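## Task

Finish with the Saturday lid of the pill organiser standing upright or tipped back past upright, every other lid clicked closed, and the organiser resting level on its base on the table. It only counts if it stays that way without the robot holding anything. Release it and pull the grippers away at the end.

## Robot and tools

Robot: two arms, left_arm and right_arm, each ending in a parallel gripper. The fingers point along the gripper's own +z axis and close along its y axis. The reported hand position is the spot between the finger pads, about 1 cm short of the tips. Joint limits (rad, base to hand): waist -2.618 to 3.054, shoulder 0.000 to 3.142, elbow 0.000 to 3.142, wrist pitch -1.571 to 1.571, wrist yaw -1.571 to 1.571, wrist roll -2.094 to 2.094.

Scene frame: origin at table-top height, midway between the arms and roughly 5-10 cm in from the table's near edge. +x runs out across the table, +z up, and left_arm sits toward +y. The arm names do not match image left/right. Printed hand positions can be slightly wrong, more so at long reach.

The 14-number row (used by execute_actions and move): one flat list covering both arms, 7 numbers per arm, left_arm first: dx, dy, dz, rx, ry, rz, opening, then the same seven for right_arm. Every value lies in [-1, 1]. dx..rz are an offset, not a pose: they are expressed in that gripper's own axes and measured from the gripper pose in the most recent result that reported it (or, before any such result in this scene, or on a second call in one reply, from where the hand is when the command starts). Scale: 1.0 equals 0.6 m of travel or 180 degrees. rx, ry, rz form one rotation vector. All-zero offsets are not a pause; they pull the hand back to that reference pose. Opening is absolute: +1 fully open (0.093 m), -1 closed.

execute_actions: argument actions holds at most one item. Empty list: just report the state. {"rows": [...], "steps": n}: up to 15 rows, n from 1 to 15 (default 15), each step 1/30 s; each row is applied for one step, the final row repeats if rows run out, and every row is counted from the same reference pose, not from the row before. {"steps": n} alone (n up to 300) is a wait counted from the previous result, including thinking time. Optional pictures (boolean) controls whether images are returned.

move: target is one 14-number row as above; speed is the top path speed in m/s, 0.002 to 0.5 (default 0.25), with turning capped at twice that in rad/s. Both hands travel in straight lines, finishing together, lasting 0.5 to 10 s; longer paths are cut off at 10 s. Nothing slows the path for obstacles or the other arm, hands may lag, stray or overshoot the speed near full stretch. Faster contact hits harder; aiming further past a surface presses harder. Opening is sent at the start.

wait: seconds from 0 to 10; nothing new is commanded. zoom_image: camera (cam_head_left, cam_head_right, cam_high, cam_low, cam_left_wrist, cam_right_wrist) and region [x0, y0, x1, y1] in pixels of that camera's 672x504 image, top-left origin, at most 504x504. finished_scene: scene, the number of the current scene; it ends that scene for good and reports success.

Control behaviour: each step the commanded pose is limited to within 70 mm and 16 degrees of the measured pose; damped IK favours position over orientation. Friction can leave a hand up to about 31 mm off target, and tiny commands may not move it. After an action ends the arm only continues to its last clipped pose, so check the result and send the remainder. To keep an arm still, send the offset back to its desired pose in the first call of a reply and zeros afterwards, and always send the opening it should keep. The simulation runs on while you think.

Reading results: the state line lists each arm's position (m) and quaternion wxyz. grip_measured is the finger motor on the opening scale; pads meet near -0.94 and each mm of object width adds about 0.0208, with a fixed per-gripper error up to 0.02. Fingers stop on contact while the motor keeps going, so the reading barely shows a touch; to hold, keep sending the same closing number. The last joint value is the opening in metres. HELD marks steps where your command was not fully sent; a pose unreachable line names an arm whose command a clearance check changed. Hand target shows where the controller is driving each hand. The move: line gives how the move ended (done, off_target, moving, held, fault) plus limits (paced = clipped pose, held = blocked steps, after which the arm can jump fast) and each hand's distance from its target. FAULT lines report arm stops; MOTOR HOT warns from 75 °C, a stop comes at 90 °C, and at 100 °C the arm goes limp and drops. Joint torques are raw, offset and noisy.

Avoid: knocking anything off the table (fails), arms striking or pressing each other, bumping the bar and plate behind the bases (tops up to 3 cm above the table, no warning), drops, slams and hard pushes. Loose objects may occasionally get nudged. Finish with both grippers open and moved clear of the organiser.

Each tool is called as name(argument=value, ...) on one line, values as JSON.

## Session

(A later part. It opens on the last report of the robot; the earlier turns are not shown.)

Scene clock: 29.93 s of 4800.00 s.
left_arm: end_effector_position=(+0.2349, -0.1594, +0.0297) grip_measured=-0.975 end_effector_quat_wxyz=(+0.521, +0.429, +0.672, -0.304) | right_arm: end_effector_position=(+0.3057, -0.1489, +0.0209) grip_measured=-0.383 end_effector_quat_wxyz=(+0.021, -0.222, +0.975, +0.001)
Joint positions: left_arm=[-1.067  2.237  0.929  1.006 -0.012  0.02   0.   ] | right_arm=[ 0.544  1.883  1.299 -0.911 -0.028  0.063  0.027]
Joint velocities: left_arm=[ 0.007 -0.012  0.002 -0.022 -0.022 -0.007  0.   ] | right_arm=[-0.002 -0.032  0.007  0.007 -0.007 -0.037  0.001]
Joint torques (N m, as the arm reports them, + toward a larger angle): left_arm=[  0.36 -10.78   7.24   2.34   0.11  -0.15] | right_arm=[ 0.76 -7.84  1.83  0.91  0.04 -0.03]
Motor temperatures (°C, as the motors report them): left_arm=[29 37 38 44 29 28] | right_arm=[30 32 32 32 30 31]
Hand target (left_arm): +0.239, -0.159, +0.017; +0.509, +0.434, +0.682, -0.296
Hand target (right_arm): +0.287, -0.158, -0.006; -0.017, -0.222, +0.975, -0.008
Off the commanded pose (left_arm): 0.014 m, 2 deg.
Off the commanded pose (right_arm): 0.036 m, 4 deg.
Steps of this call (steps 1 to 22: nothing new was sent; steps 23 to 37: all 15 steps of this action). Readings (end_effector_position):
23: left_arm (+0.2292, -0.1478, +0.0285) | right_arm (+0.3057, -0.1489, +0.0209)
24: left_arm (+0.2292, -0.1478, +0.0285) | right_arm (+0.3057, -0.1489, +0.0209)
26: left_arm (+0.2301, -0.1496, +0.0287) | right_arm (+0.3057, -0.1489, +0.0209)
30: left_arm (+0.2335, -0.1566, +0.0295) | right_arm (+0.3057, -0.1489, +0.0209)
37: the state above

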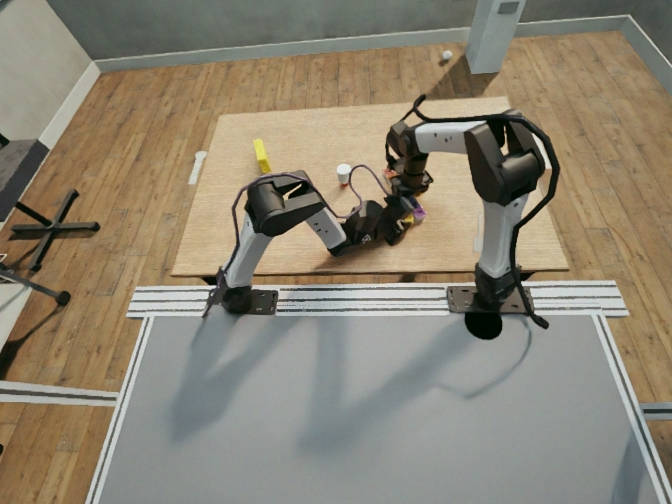

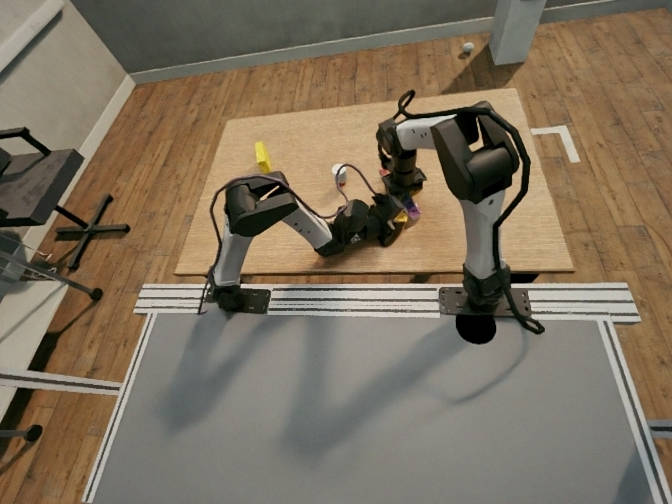

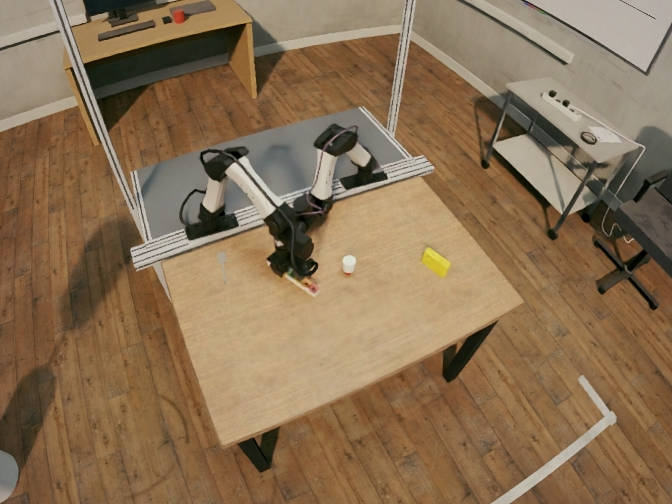

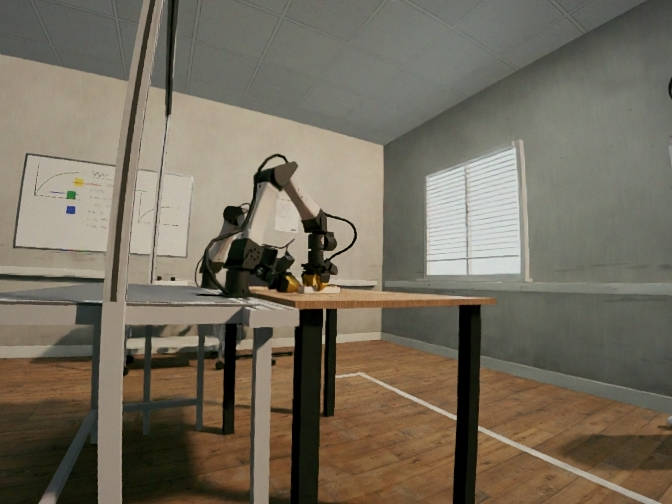

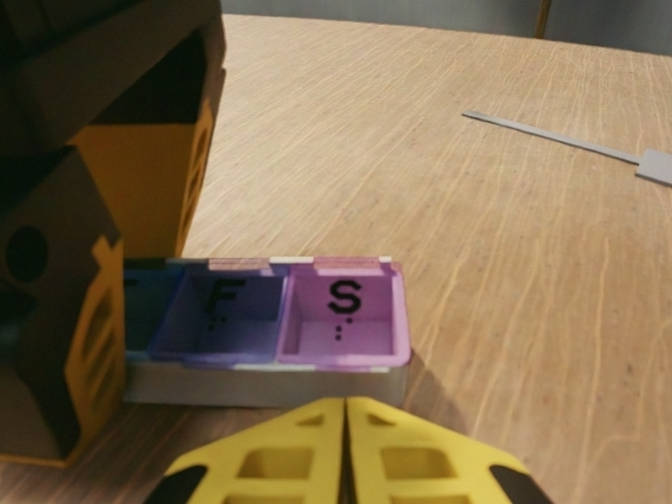

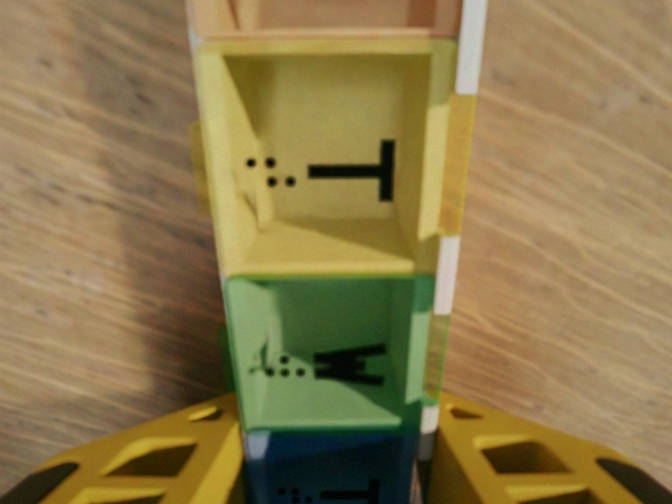

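Another ~7 mm, and raise the hold-down.

execute_actions(actions=[{"rows":[[0.021,0.004,0.009,0,0.012,0,-1,0.037,0,0.052,0,0.026,0,-0.5],[0.021,0.004,0.011,0,0.012,0,-1,0.04,0,0.057,0,0.028,0,-0.5],[0.021,0.004,0.013,0,0.012,0,-1,0.043,0,0.062,0,0.03,0.002,-0.5],[0.021,0.004,0.015,0,0.012,0,-1,0.046,0,0.067,0,0.032,0.003,-0.5],[0.021,0.004,0.017,0,0.012,0,-1,0.049,0,0.072,0,0.034,0.004,-0.5],[0.021,0.004,0.019,0,0.012,0,-1,0.052,0,0.077,0,0.036,0.005,-0.5],[0.021,0.004,0.021,0,0.012,0,-1,0.055,0,0.082,0,0.038,0.006,-0.5],[0.021,0.004,0.022,0,0.012,0,-1,0.058,0,0.087,0,0.04,0.007,-0.5],[0.021,0.004,0.022,0,0.012,0,-1,0.06,0,0.092,0,0.042,0.008,-0.5]]}])

zoom_image(camera="cam_left_wrist", region=[220,280,470,470])

Scene clock: 32.23 s of 4800.00 s.
left_arm: end_effector_position=(+0.2375, -0.1646, +0.0297) grip_measured=-0.975 end_effector_quat_wxyz=(+0.522, +0.428, +0.671, -0.305) | right_arm: end_effector_position=(+0.3052, -0.1493, +0.0191) grip_measured=-0.383 end_effector_quat_wxyz=(+0.029, -0.221, +0.975, +0.003)
Joint positions: left_arm=[-1.067  2.252  0.955  0.999 -0.012  0.02   0.   ] | right_arm=[ 0.544  1.87   1.273 -0.883 -0.027  0.066  0.027]
Joint velocities: left_arm=[-0.007 -0.027  0.017 -0.022 -0.022  0.066  0.   ] | right_arm=[-0.002 -0.012 -0.007 -0.007  0.066 -0.007 -0.   ]
Joint torques (N m, as the arm reports them, + toward a larger angle): left_arm=[  0.43 -10.43   8.15   2.25   0.05  -0.14] | right_arm=[ 0.91 -3.57 -0.19  1.06  0.04  0.22]
Motor temperatures (°C, as the motors report them): left_arm=[29 38 38 44 29 28] | right_arm=[30 32 32 32 30 31]
Hand target (left_arm): +0.241, -0.165, +0.014; +0.508, +0.434, +0.682, -0.297
Hand target (right_arm): +0.273, -0.166, -0.028; -0.043, -0.209, +0.977, -0.015
Off the commanded pose (left_arm): 0.016 m, 2 deg.
Off the commanded pose (right_arm): 0.064 m, 9 deg.
Steps of this call (steps 1 to 54: nothing new was sent; steps 55 to 69: all 15 steps of this action). Readings (end_effector_position):
55: left_arm (+0.2349, -0.1593, +0.0293) | right_arm (+0.3056, -0.1489, +0.0206)
56: left_arm (+0.2349, -0.1593, +0.0293) | right_arm (+0.3055, -0.1490, +0.0203)
58: left_arm (+0.2353, -0.1603, +0.0293) | right_arm (+0.3054, -0.1491, +0.0200)
62: left_arm (+0.2375, -0.1646, +0.0298) | right_arm (+0.3052, -0.1492, +0.0195)
69: the state above

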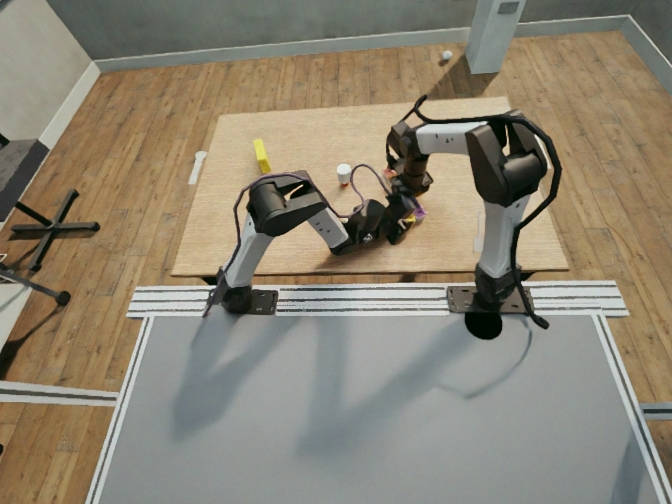

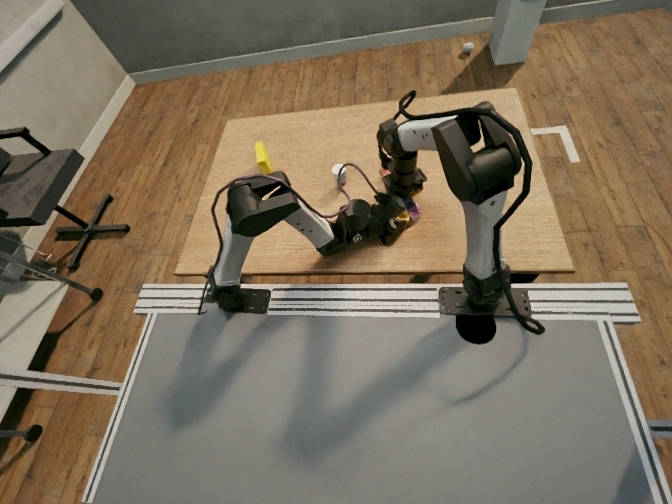

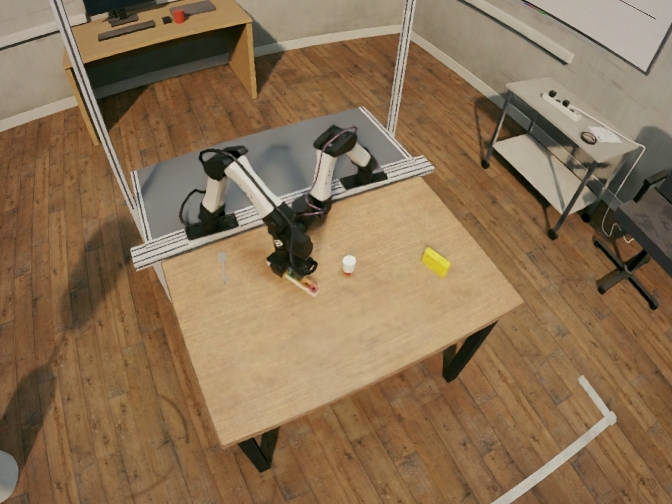

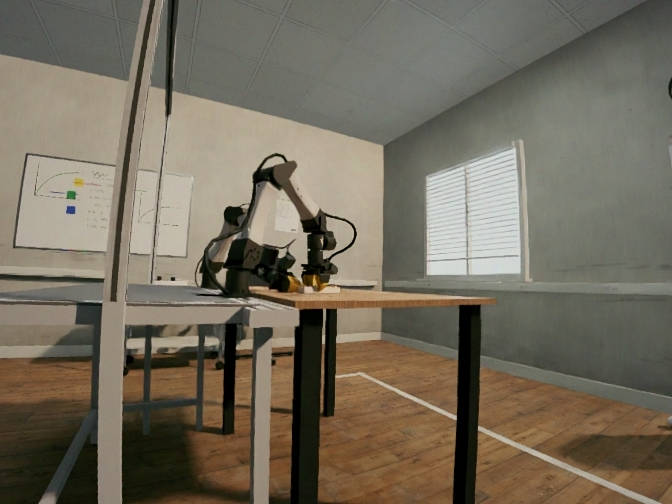

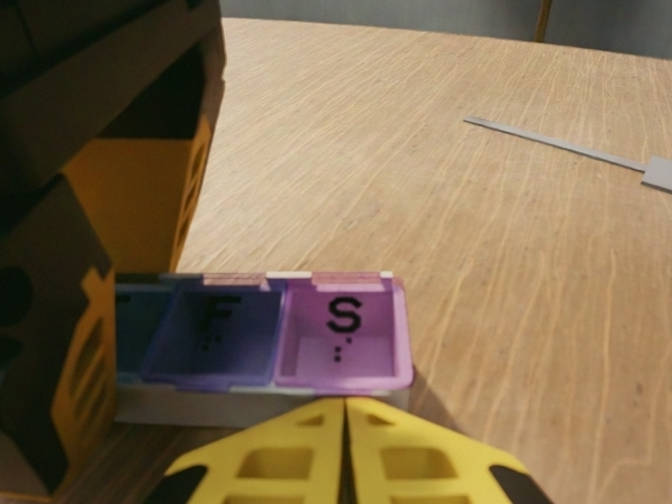

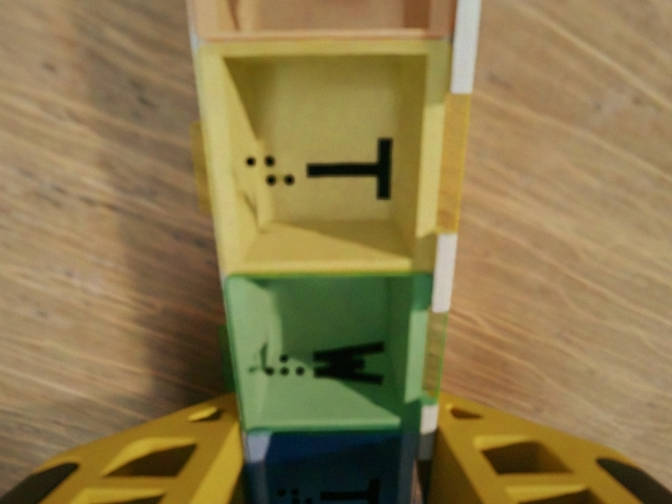

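Region (220, 280, 470, 470) of cam_left_wrist's 672x504 image, scaled by 2.016, with more detail than that image has; it fills the top 383 rows of this view, and the rest is white.

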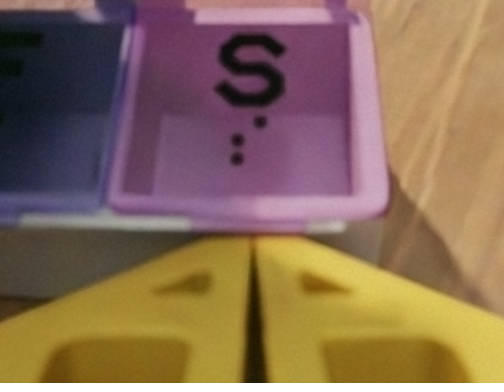

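execute_actions(actions=[{"rows":[[0.016,0,0.011,0,0.007,0,-1,0.064,0,0.088,0,0.048,0.008,-0.5],[0.011,0,0.01,0,0.002,0,-1,0.064,0,0.088,0,0.048,0.008,-0.5],[0.006,0,0.009,0,-0.004,0,-1,0.064,0,0.088,0,0.048,0.008,-0.5],[0.001,0,0.008,0,-0.01,0,-1,0.064,0,0.088,0,0.048,0.008,-0.5],[-0.004,0,0.007,0,-0.016,0,-1,0.064,0,0.088,0,0.048,0.008,-0.5],[-0.009,0,0.006,0,-0.022,0,-1,0.064,0,0.088,0,0.048,0.008,-0.5],[-0.014,0,0.005,0,-0.028,0,-1,0.064,0,0.088,0,0.048,0.008,-0.5],[-0.019,0,0.004,0,-0.034,0,-1,0.064,0,0.088,0,0.048,0.008,-0.5],[-0.024,0,0.004,0,-0.04,0,-1,0.064,0,0.088,0,0.048,0.008,-0.5],[-0.029,0,0.003,0,-0.045,0,-1,0.064,0,0.088,0,0.048,0.008,-0.5],[-0.034,0,0.003,0,-0.05,0,-1,0.064,0,0.088,0,0.048,0.008,-0.5]]}])

Scene clock: 33.70 s of 4800.00 s.
left_arm: end_effector_position=(+0.2377, -0.1651, +0.0329) grip_measured=-0.975 end_effector_quat_wxyz=(+0.534, +0.416, +0.664, -0.319) | right_arm: end_effector_position=(+0.3059, -0.1492, +0.0202) grip_measured=-0.383 end_effector_quat_wxyz=(+0.031, -0.220, +0.975, +0.003)
Joint positions: left_arm=[-1.067  2.273  0.946  1.071 -0.012  0.004  0.   ] | right_arm=[ 0.544  1.867  1.273 -0.881 -0.026  0.068  0.027]
Joint velocities: left_arm=[ 0.007  0.017 -0.012  0.066 -0.037 -0.081  0.   ] | right_arm=[ 0.012  0.002  0.002 -0.007 -0.037 -0.007  0.001]
Joint torques (N m, as the arm reports them, + toward a larger angle): left_arm=[ -0.19 -10.35   6.18   3.88  -0.02   0.08] | right_arm=[ 1.02 -3.85 -0.62  0.98 -0.01  0.18]
Motor temperatures (°C, as the motors report them): left_arm=[29 38 38 44 29 28] | right_arm=[30 32 31 32 30 31]
Hand target (left_arm): +0.240, -0.170, +0.049; +0.571, +0.404, +0.631, -0.335
Hand target (right_arm): +0.271, -0.167, -0.028; -0.045, -0.208, +0.977, -0.015
Off the commanded pose (left_arm): 0.017 m, 7 deg.
Off the commanded pose (right_arm): 0.067 m, 9 deg.
Steps of this call (steps 1 to 29: nothing new was sent; steps 30 to 44: all 15 steps of this action). Readings (end_effector_position):
30: left_arm (+0.2375, -0.1646, +0.0297) | right_arm (+0.3053, -0.1493, +0.0193)
31: left_arm (+0.2375, -0.1646, +0.0298) | right_arm (+0.3053, -0.1493, +0.0193)
33: left_arm (+0.2376, -0.1648, +0.0302) | right_arm (+0.3053, -0.1493, +0.0193)
37: left_arm (+0.2379, -0.1655, +0.0312) | right_arm (+0.3056, -0.1495, +0.0193)
44: the state above

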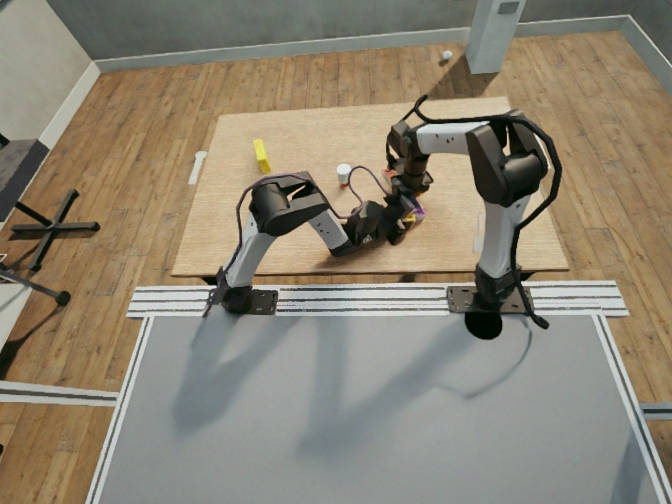

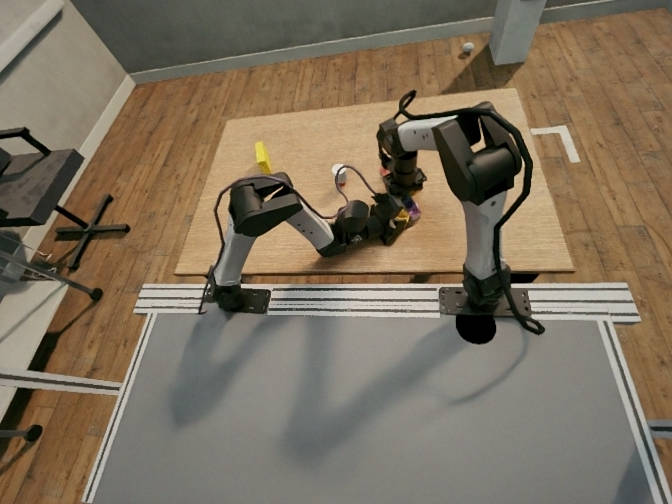

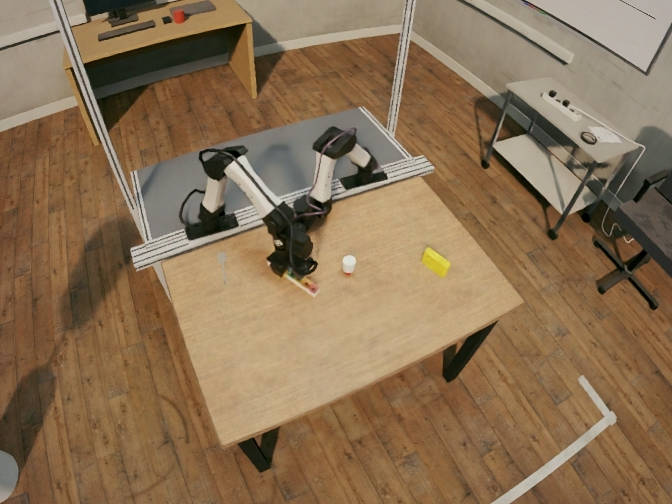

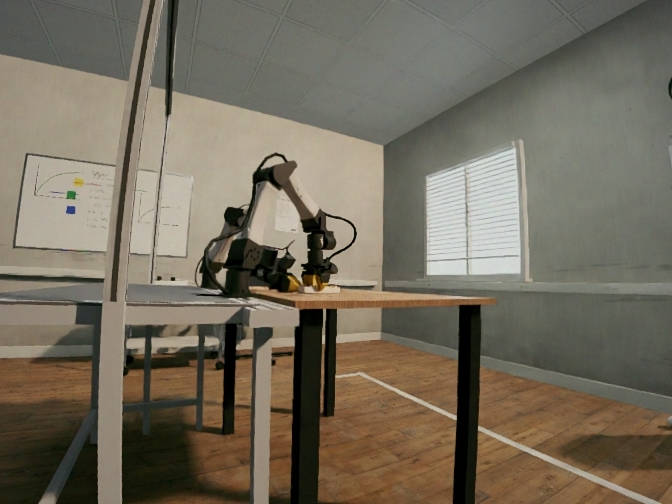

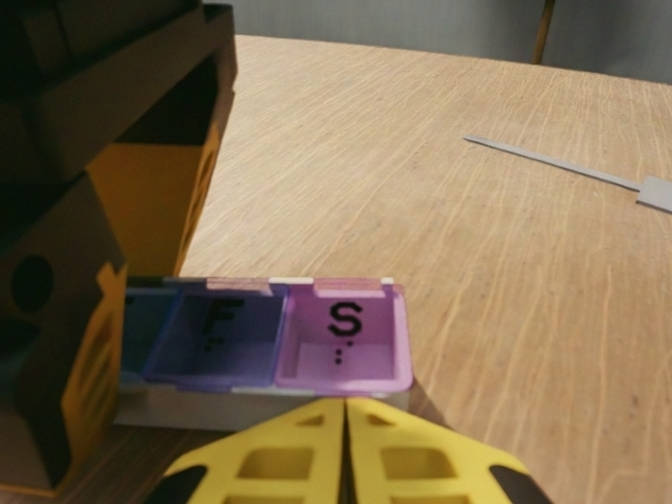

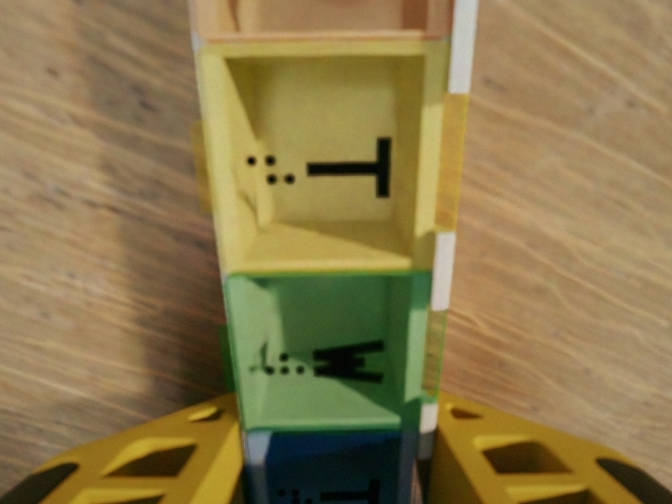

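execute_actions(actions=[{"rows":[[-0.028,0,0.003,0,-0.038,0.008,-1,0.064,0,0.092,0,0.05,0.008,-0.5],[-0.028,0,0.003,0,-0.038,0.008,-1,0.062,0,0.096,0,0.051,0.008,-0.5],[-0.028,0,0.003,0,-0.038,0.008,-1,0.06,0,0.099,0,0.052,0.008,-0.5],[-0.028,0,0.003,0,-0.04,0.01,-1,0.058,0,0.101,0,0.052,0.008,-0.5],[-0.029,0,0.003,0,-0.042,0.01,-1,0.058,0,0.101,0,0.052,0.008,-0.5],[-0.03,0,0.003,0,-0.044,0.012,-1,0.058,0,0.101,0,0.052,0.008,-0.5],[-0.031,0,0.003,0,-0.046,0.012,-1,0.058,0,0.101,0,0.052,0.008,-0.5],[-0.032,0,0.003,0,-0.048,0.012,-1,0.058,0,0.101,0,0.052,0.008,-0.5],[-0.033,0,0.003,0,-0.05,0.012,-1,0.058,0,0.101,0,0.052,0.008,-0.5],[-0.034,0,0.003,0,-0.052,0.012,-1,0.058,0,0.101,0,0.052,0.008,-0.5]]}])

Scene clock: 35.30 s of 4800.00 s.
left_arm: end_effector_position=(+0.2377, -0.1644, +0.0352) grip_measured=-0.975 end_effector_quat_wxyz=(+0.547, +0.406, +0.654, -0.328) | right_arm: end_effector_position=(+0.3058, -0.1488, +0.0209) grip_measured=-0.383 end_effector_quat_wxyz=(+0.032, -0.218, +0.975, +0.005)
Joint positions: left_arm=[-1.067  2.294  0.936  1.143 -0.014 -0.002  0.   ] | right_arm=[ 0.544  1.865  1.273 -0.882 -0.028  0.072  0.027]
Joint velocities: left_arm=[-0.007  0.012  0.002  0.066 -0.081 -0.022  0.   ] | right_arm=[ 0.002 -0.002  0.002  0.051 -0.007 -0.022 -0.   ]
Joint torques (N m, as the arm reports them, + toward a larger angle): left_arm=[-0.12 -9.8   6.73  4.05 -0.03  0.46] | right_arm=[ 0.86 -1.27  0.59  1.03 -0.01  0.2 ]
Motor temperatures (°C, as the motors report them): left_arm=[29 39 38 46 29 28] | right_arm=[30 32 31 33 30 31]
Hand target (left_arm): +0.240, -0.169, +0.052; +0.590, +0.402, +0.614, -0.338
Hand target (right_arm): +0.274, -0.166, -0.033; -0.048, -0.207, +0.977, -0.017
Off the commanded pose (left_arm): 0.019 m, 7 deg.
Off the commanded pose (right_arm): 0.071 m, 10 deg.
Steps of this call (steps 1 to 33: nothing new was sent; steps 34 to 48: all 15 steps of this action). Readings (end_effector_position):
34: left_arm (+0.2376, -0.1650, +0.0335) | right_arm (+0.3060, -0.1491, +0.0204)
35: left_arm (+0.2376, -0.1650, +0.0335) | right_arm (+0.3060, -0.1491, +0.0204)
37: left_arm (+0.2376, -0.1650, +0.0333) | right_arm (+0.3060, -0.1491, +0.0204)
41: left_arm (+0.2378, -0.1649, +0.0340) | right_arm (+0.3059, -0.1491, +0.0204)
48: the state above

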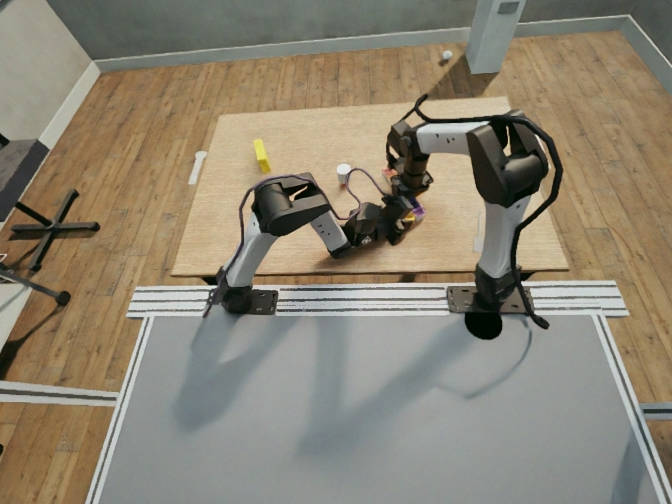

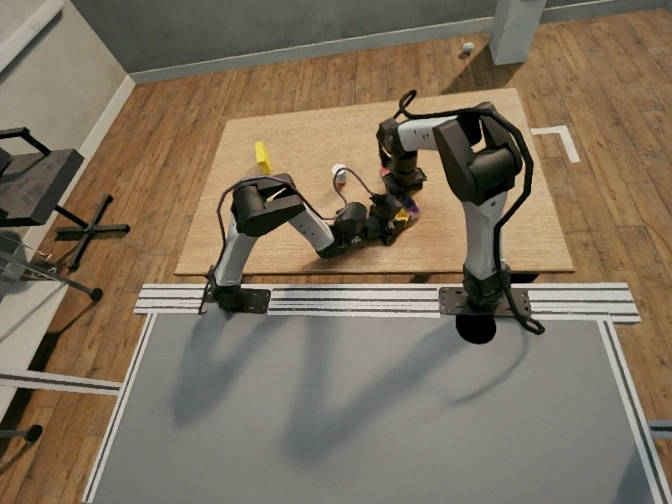

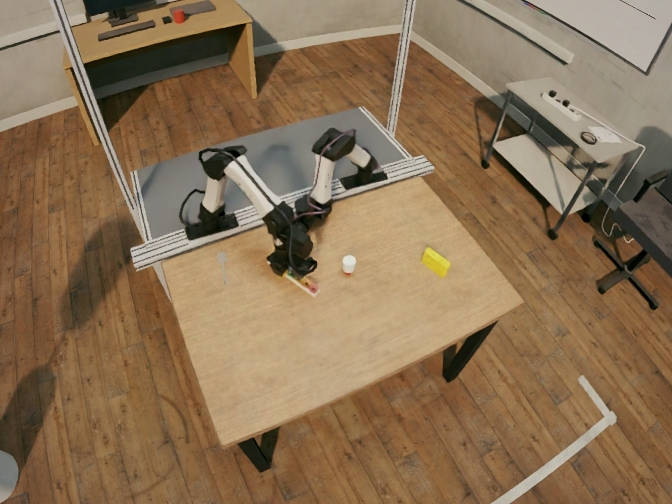

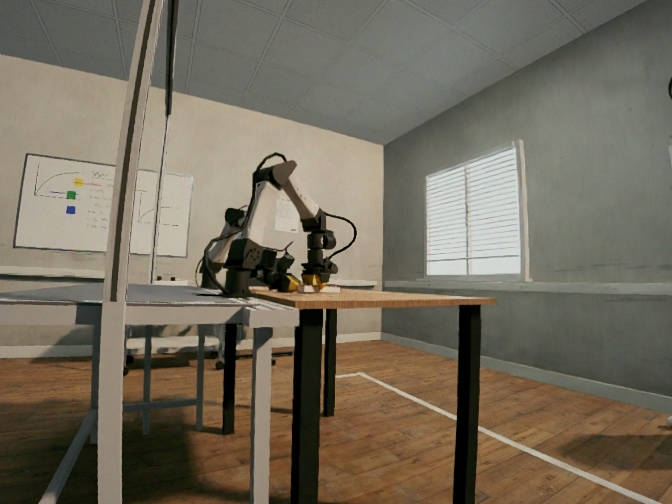

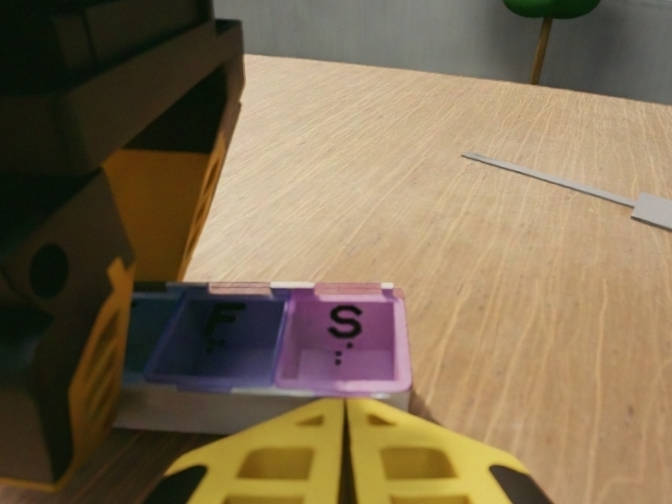

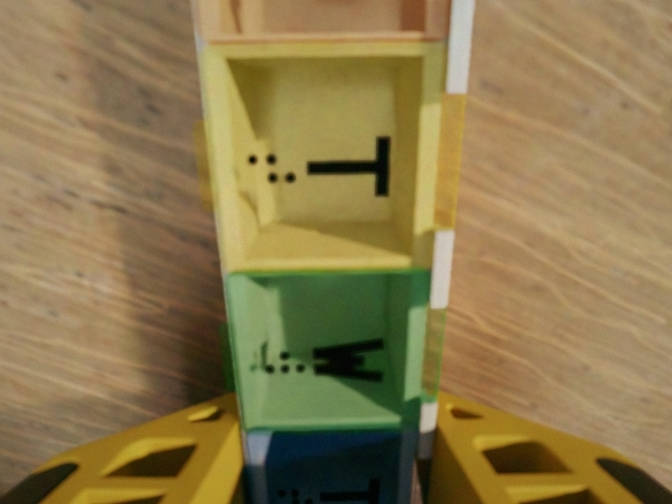

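execute_actions(actions=[{"rows":[[-0.03,0,0.004,0,-0.038,0.014,-1,0.056,0,0.102,0,0.051,0.008,-0.5],[-0.03,0,0.004,0,-0.038,0.014,-1,0.052,0,0.104,0,0.048,0.008,-0.5],[-0.03,0,0.004,0,-0.038,0.014,-1,0.047,0,0.106,0,0.045,0.008,-0.5],[-0.03,0,0.004,0,-0.04,0.014,-1,0.042,0,0.108,0,0.042,0.008,-0.5],[-0.031,0,0.004,0,-0.042,0.014,-1,0.042,0,0.108,0,0.042,0.008,-0.5],[-0.032,0,0.004,0,-0.044,0.014,-1,0.042,0,0.108,0,0.042,0.008,-0.5],[-0.033,0,0.004,0,-0.046,0.014,-1,0.042,0,0.108,0,0.042,0.008,-0.5],[-0.034,0,0.004,0,-0.048,0.014,-1,0.042,0,0.108,0,0.042,0.008,-0.5],[-0.035,0,0.004,0,-0.05,0.014,-1,0.042,0,0.108,0,0.042,0.008,-0.5],[-0.036,0,0.004,0,-0.052,0.014,-1,0.042,0,0.108,0,0.042,0.008,-0.5]]}])

zoom_image(camera="cam_low", region=[250,250,360,310])

Scene clock: 37.13 s of 4800.00 s.
left_arm: end_effector_position=(+0.2379, -0.1636, +0.0375) grip_measured=-0.975 end_effector_quat_wxyz=(+0.559, +0.398, +0.645, -0.336) | right_arm: end_effector_position=(+0.3060, -0.1481, +0.0226) grip_measured=-0.383 end_effector_quat_wxyz=(+0.034, -0.216, +0.976, +0.007)
Joint positions: left_arm=[-1.067  2.314  0.929  1.207 -0.017 -0.006  0.   ] | right_arm=[ 0.544  1.86   1.273 -0.881 -0.031  0.077  0.027]
Joint velocities: left_arm=[ 0.002  0.037  0.012  0.081 -0.007 -0.022  0.   ] | right_arm=[ 0.002 -0.012 -0.002 -0.022 -0.022  0.037  0.   ]
Joint torques (N m, as the arm reports them, + toward a larger angle): left_arm=[-0.16 -9.99  6.87  3.99  0.02  0.4 ] | right_arm=[ 0.8  -0.23  0.42  1.51  0.01  0.11]
Motor temperatures (°C, as the motors report them): left_arm=[29 39 38 47 29 28] | right_arm=[30 32 31 33 30 31]
Hand target (left_arm): +0.240, -0.168, +0.056; +0.603, +0.393, +0.603, -0.344
Hand target (right_arm): +0.281, -0.162, -0.035; -0.033, -0.206, +0.978, -0.011
Off the commanded pose (left_arm): 0.020 m, 8 deg.
Off the commanded pose (right_arm): 0.071 m, 8 deg.
Steps of this call (steps 1 to 40: nothing new was sent; steps 41 to 55: all 15 steps of this action). Readings (end_effector_position):
41: left_arm (+0.2377, -0.1643, +0.0355) | right_arm (+0.3057, -0.1487, +0.0209)
42: left_arm (+0.2377, -0.1643, +0.0355) | right_arm (+0.3057, -0.1487, +0.0209)
44: left_arm (+0.2378, -0.1643, +0.0356) | right_arm (+0.3058, -0.1486, +0.0209)
48: left_arm (+0.2377, -0.1640, +0.0359) | right_arm (+0.3059, -0.1485, +0.0215)
55: the state above

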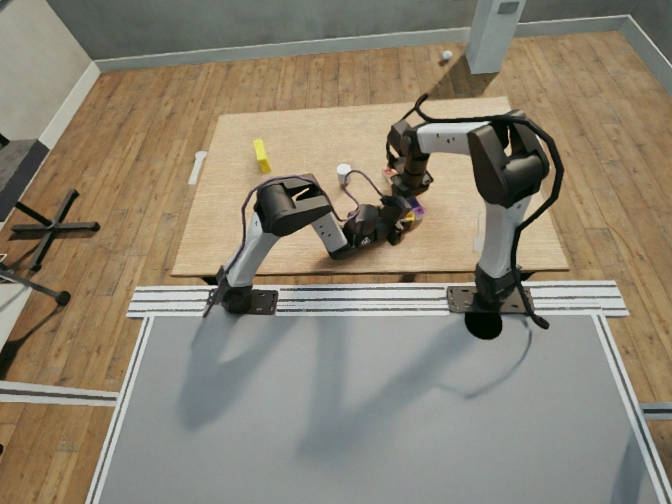

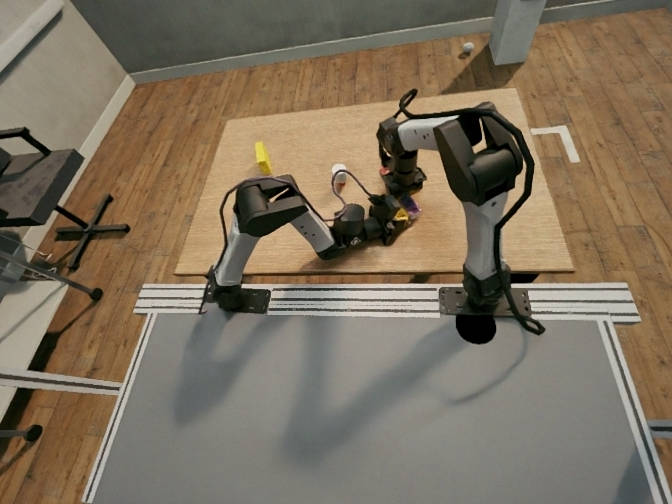

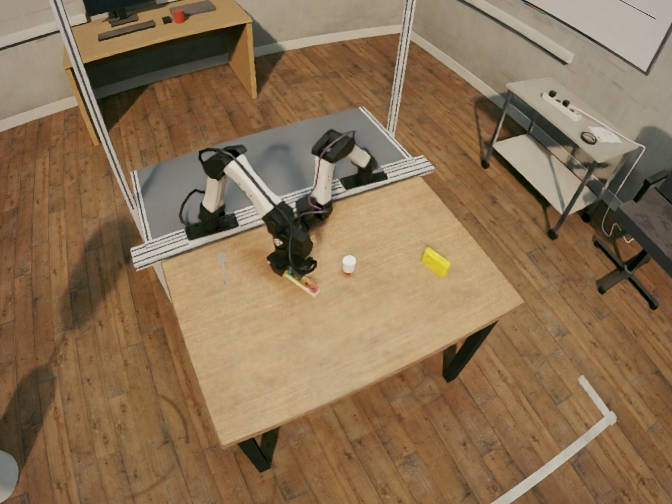

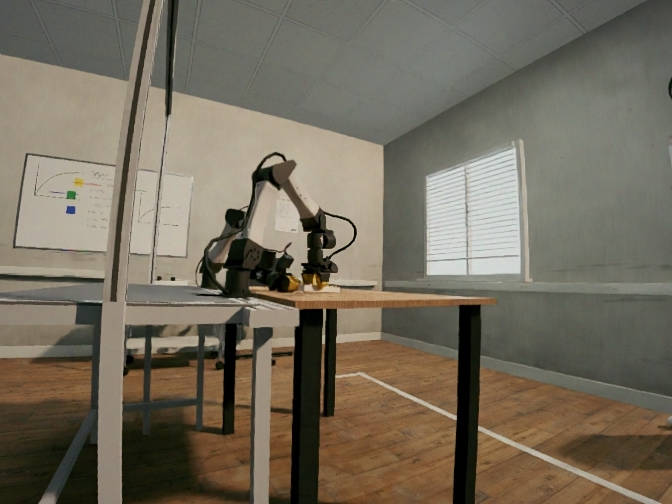

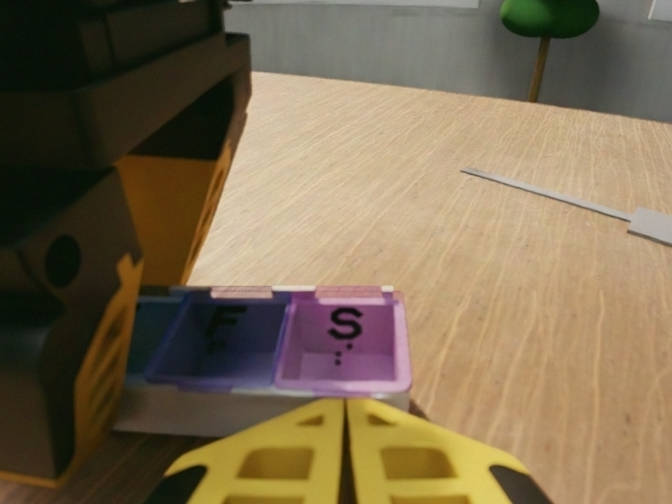

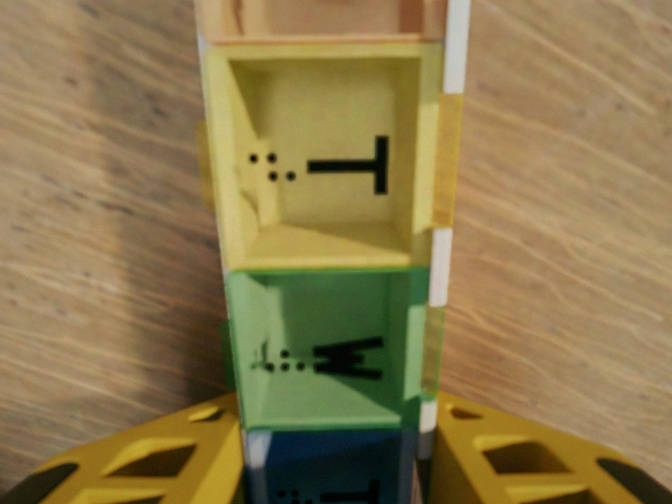

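Region (250, 250, 360, 310) of cam_low's 672x504 image, scaled by 4.582, with more detail than that image has; it fills the top 275 rows of this view, and the rest is white.

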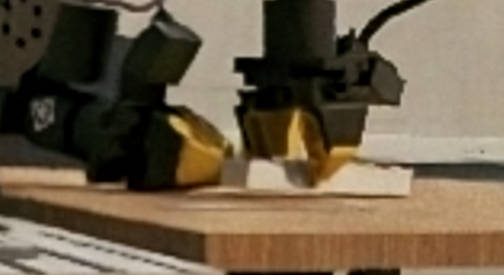

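zoom_image(camera="cam_left_wrist", region=[260,350,430,450])

Region (260, 350, 430, 450) of cam_left_wrist's 672x504 image, scaled by 2.965, with more detail than that image has; it fills the top 296 rows of this view, and the rest is white.

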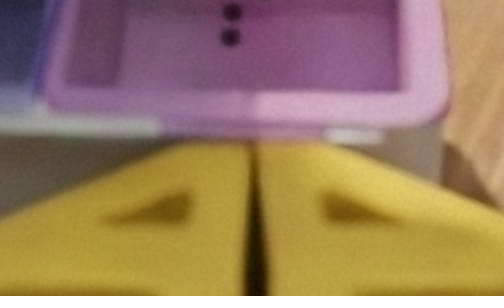

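execute_actions(actions=[{"rows":[[-0.033,0,0.004,0,-0.04,0.014,-1,0.042,0,0.109,0,0.045,0.006,-0.5],[-0.033,0,0.004,0,-0.04,0.014,-1,0.042,0,0.109,0,0.047,0.006,-0.5],[-0.033,0,0.004,0,-0.04,0.014,-1,0.042,0,0.109,0,0.049,0.006,-0.5],[-0.033,0,0.004,0,-0.04,0.014,-1,0.042,0,0.109,0,0.051,0.006,-0.5],[-0.033,0,0.004,0,-0.04,0.014,-1,0.042,0,0.109,0,0.051,0.006,-0.5],[-0.035,0,0.004,0,-0.047,0.014,-1,0.042,0,0.109,0,0.051,0.006,-0.5],[-0.037,0,0.004,0,-0.054,0.014,-1,0.042,0,0.109,0,0.051,0.006,-0.5]],"steps":12}])

Scene clock: 38.87 s of 4800.00 s.
left_arm: end_effector_position=(+0.2385, -0.1636, +0.0406) grip_measured=-0.975 end_effector_quat_wxyz=(+0.574, +0.389, +0.633, -0.344) | right_arm: end_effector_position=(+0.3066, -0.1477, +0.0254) grip_measured=-0.383 end_effector_quat_wxyz=(+0.034, -0.216, +0.976, +0.006)
Joint positions: left_arm=[-1.067  2.343  0.928  1.284 -0.021 -0.006  0.   ] | right_arm=[ 0.544  1.859  1.284 -0.894 -0.03   0.077  0.027]
Joint velocities: left_arm=[-0.002  0.076 -0.007  0.212 -0.037  0.007  0.   ] | right_arm=[-0.002 -0.007  0.032 -0.066  0.007 -0.051 -0.   ]
Joint torques (N m, as the arm reports them, + toward a larger angle): left_arm=[  0.09 -10.06   6.53   3.89   0.02   0.45] | right_arm=[0.72 1.09 1.68 1.33 0.01 0.09]
Motor temperatures (°C, as the motors report them): left_arm=[29 39 38 48 29 28] | right_arm=[30 31 31 33 30 31]
Hand target (left_arm): +0.240, -0.167, +0.059; +0.617, +0.383, +0.591, -0.352
Hand target (right_arm): +0.281, -0.161, -0.034; -0.044, -0.206, +0.977, -0.012
Off the commanded pose (left_arm): 0.019 m, 7 deg.
Off the commanded pose (right_arm): 0.073 m, 9 deg; position clipped at the last step of the last action.
Steps of this call (steps 1 to 40: nothing new was sent; steps 41 to 52: all 12 steps of this action). Readings (end_effector_position):
41: left_arm (+0.2380, -0.1637, +0.0380) | right_arm (+0.3060, -0.1481, +0.0227)
42: left_arm (+0.2380, -0.1637, +0.0380) | right_arm (+0.3060, -0.1481, +0.0227)
44: left_arm (+0.2381, -0.1636, +0.0383) | right_arm (+0.3064, -0.1478, +0.0237)
48: left_arm (+0.2382, -0.1636, +0.0390) | right_arm (+0.3064, -0.1478, +0.0243)
52: the state above

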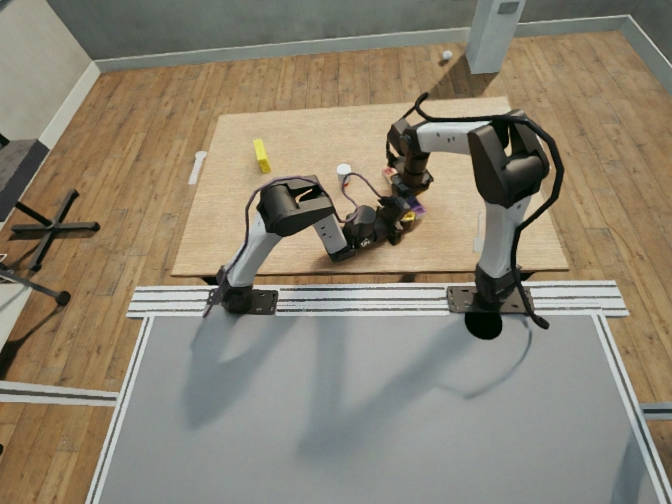

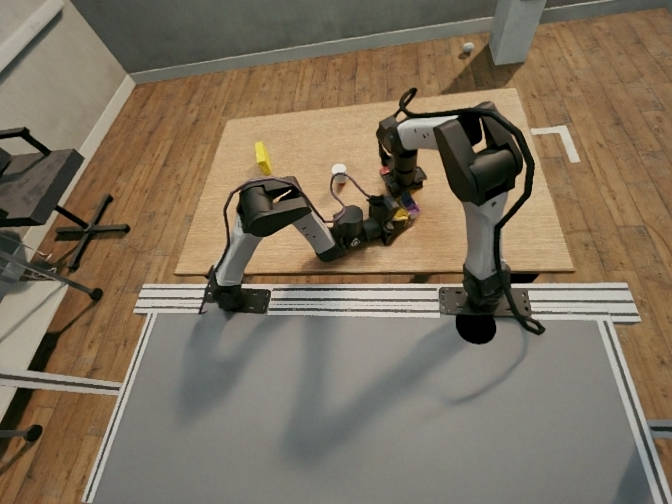

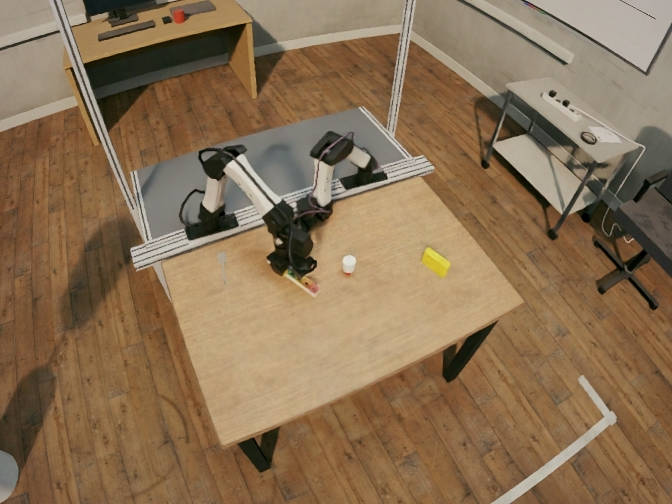

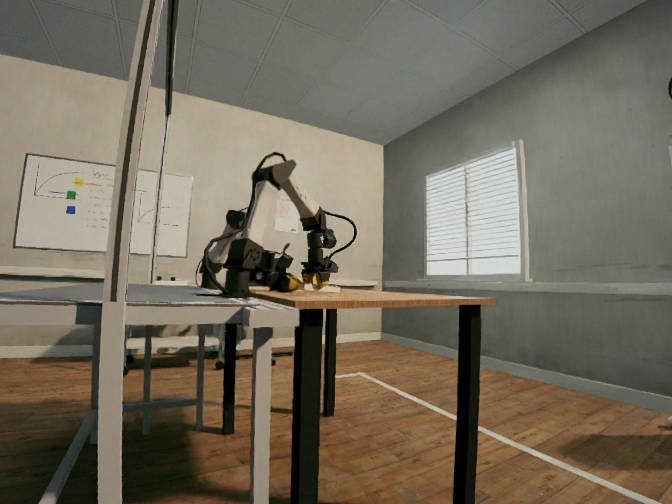

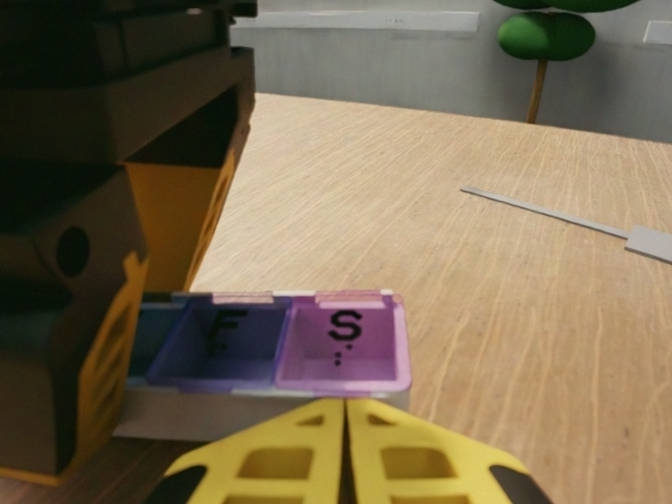

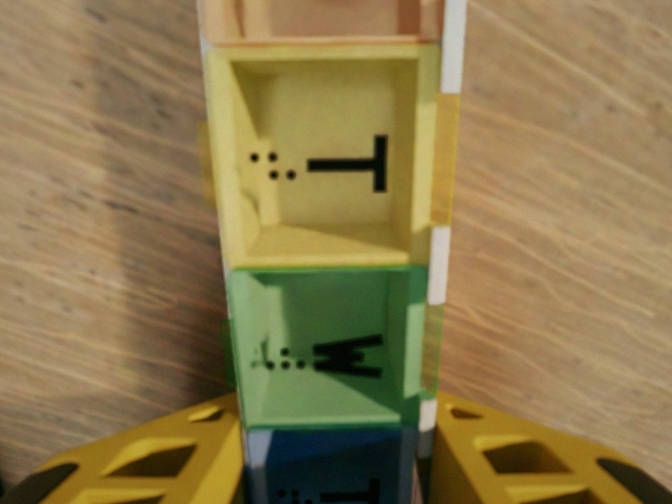

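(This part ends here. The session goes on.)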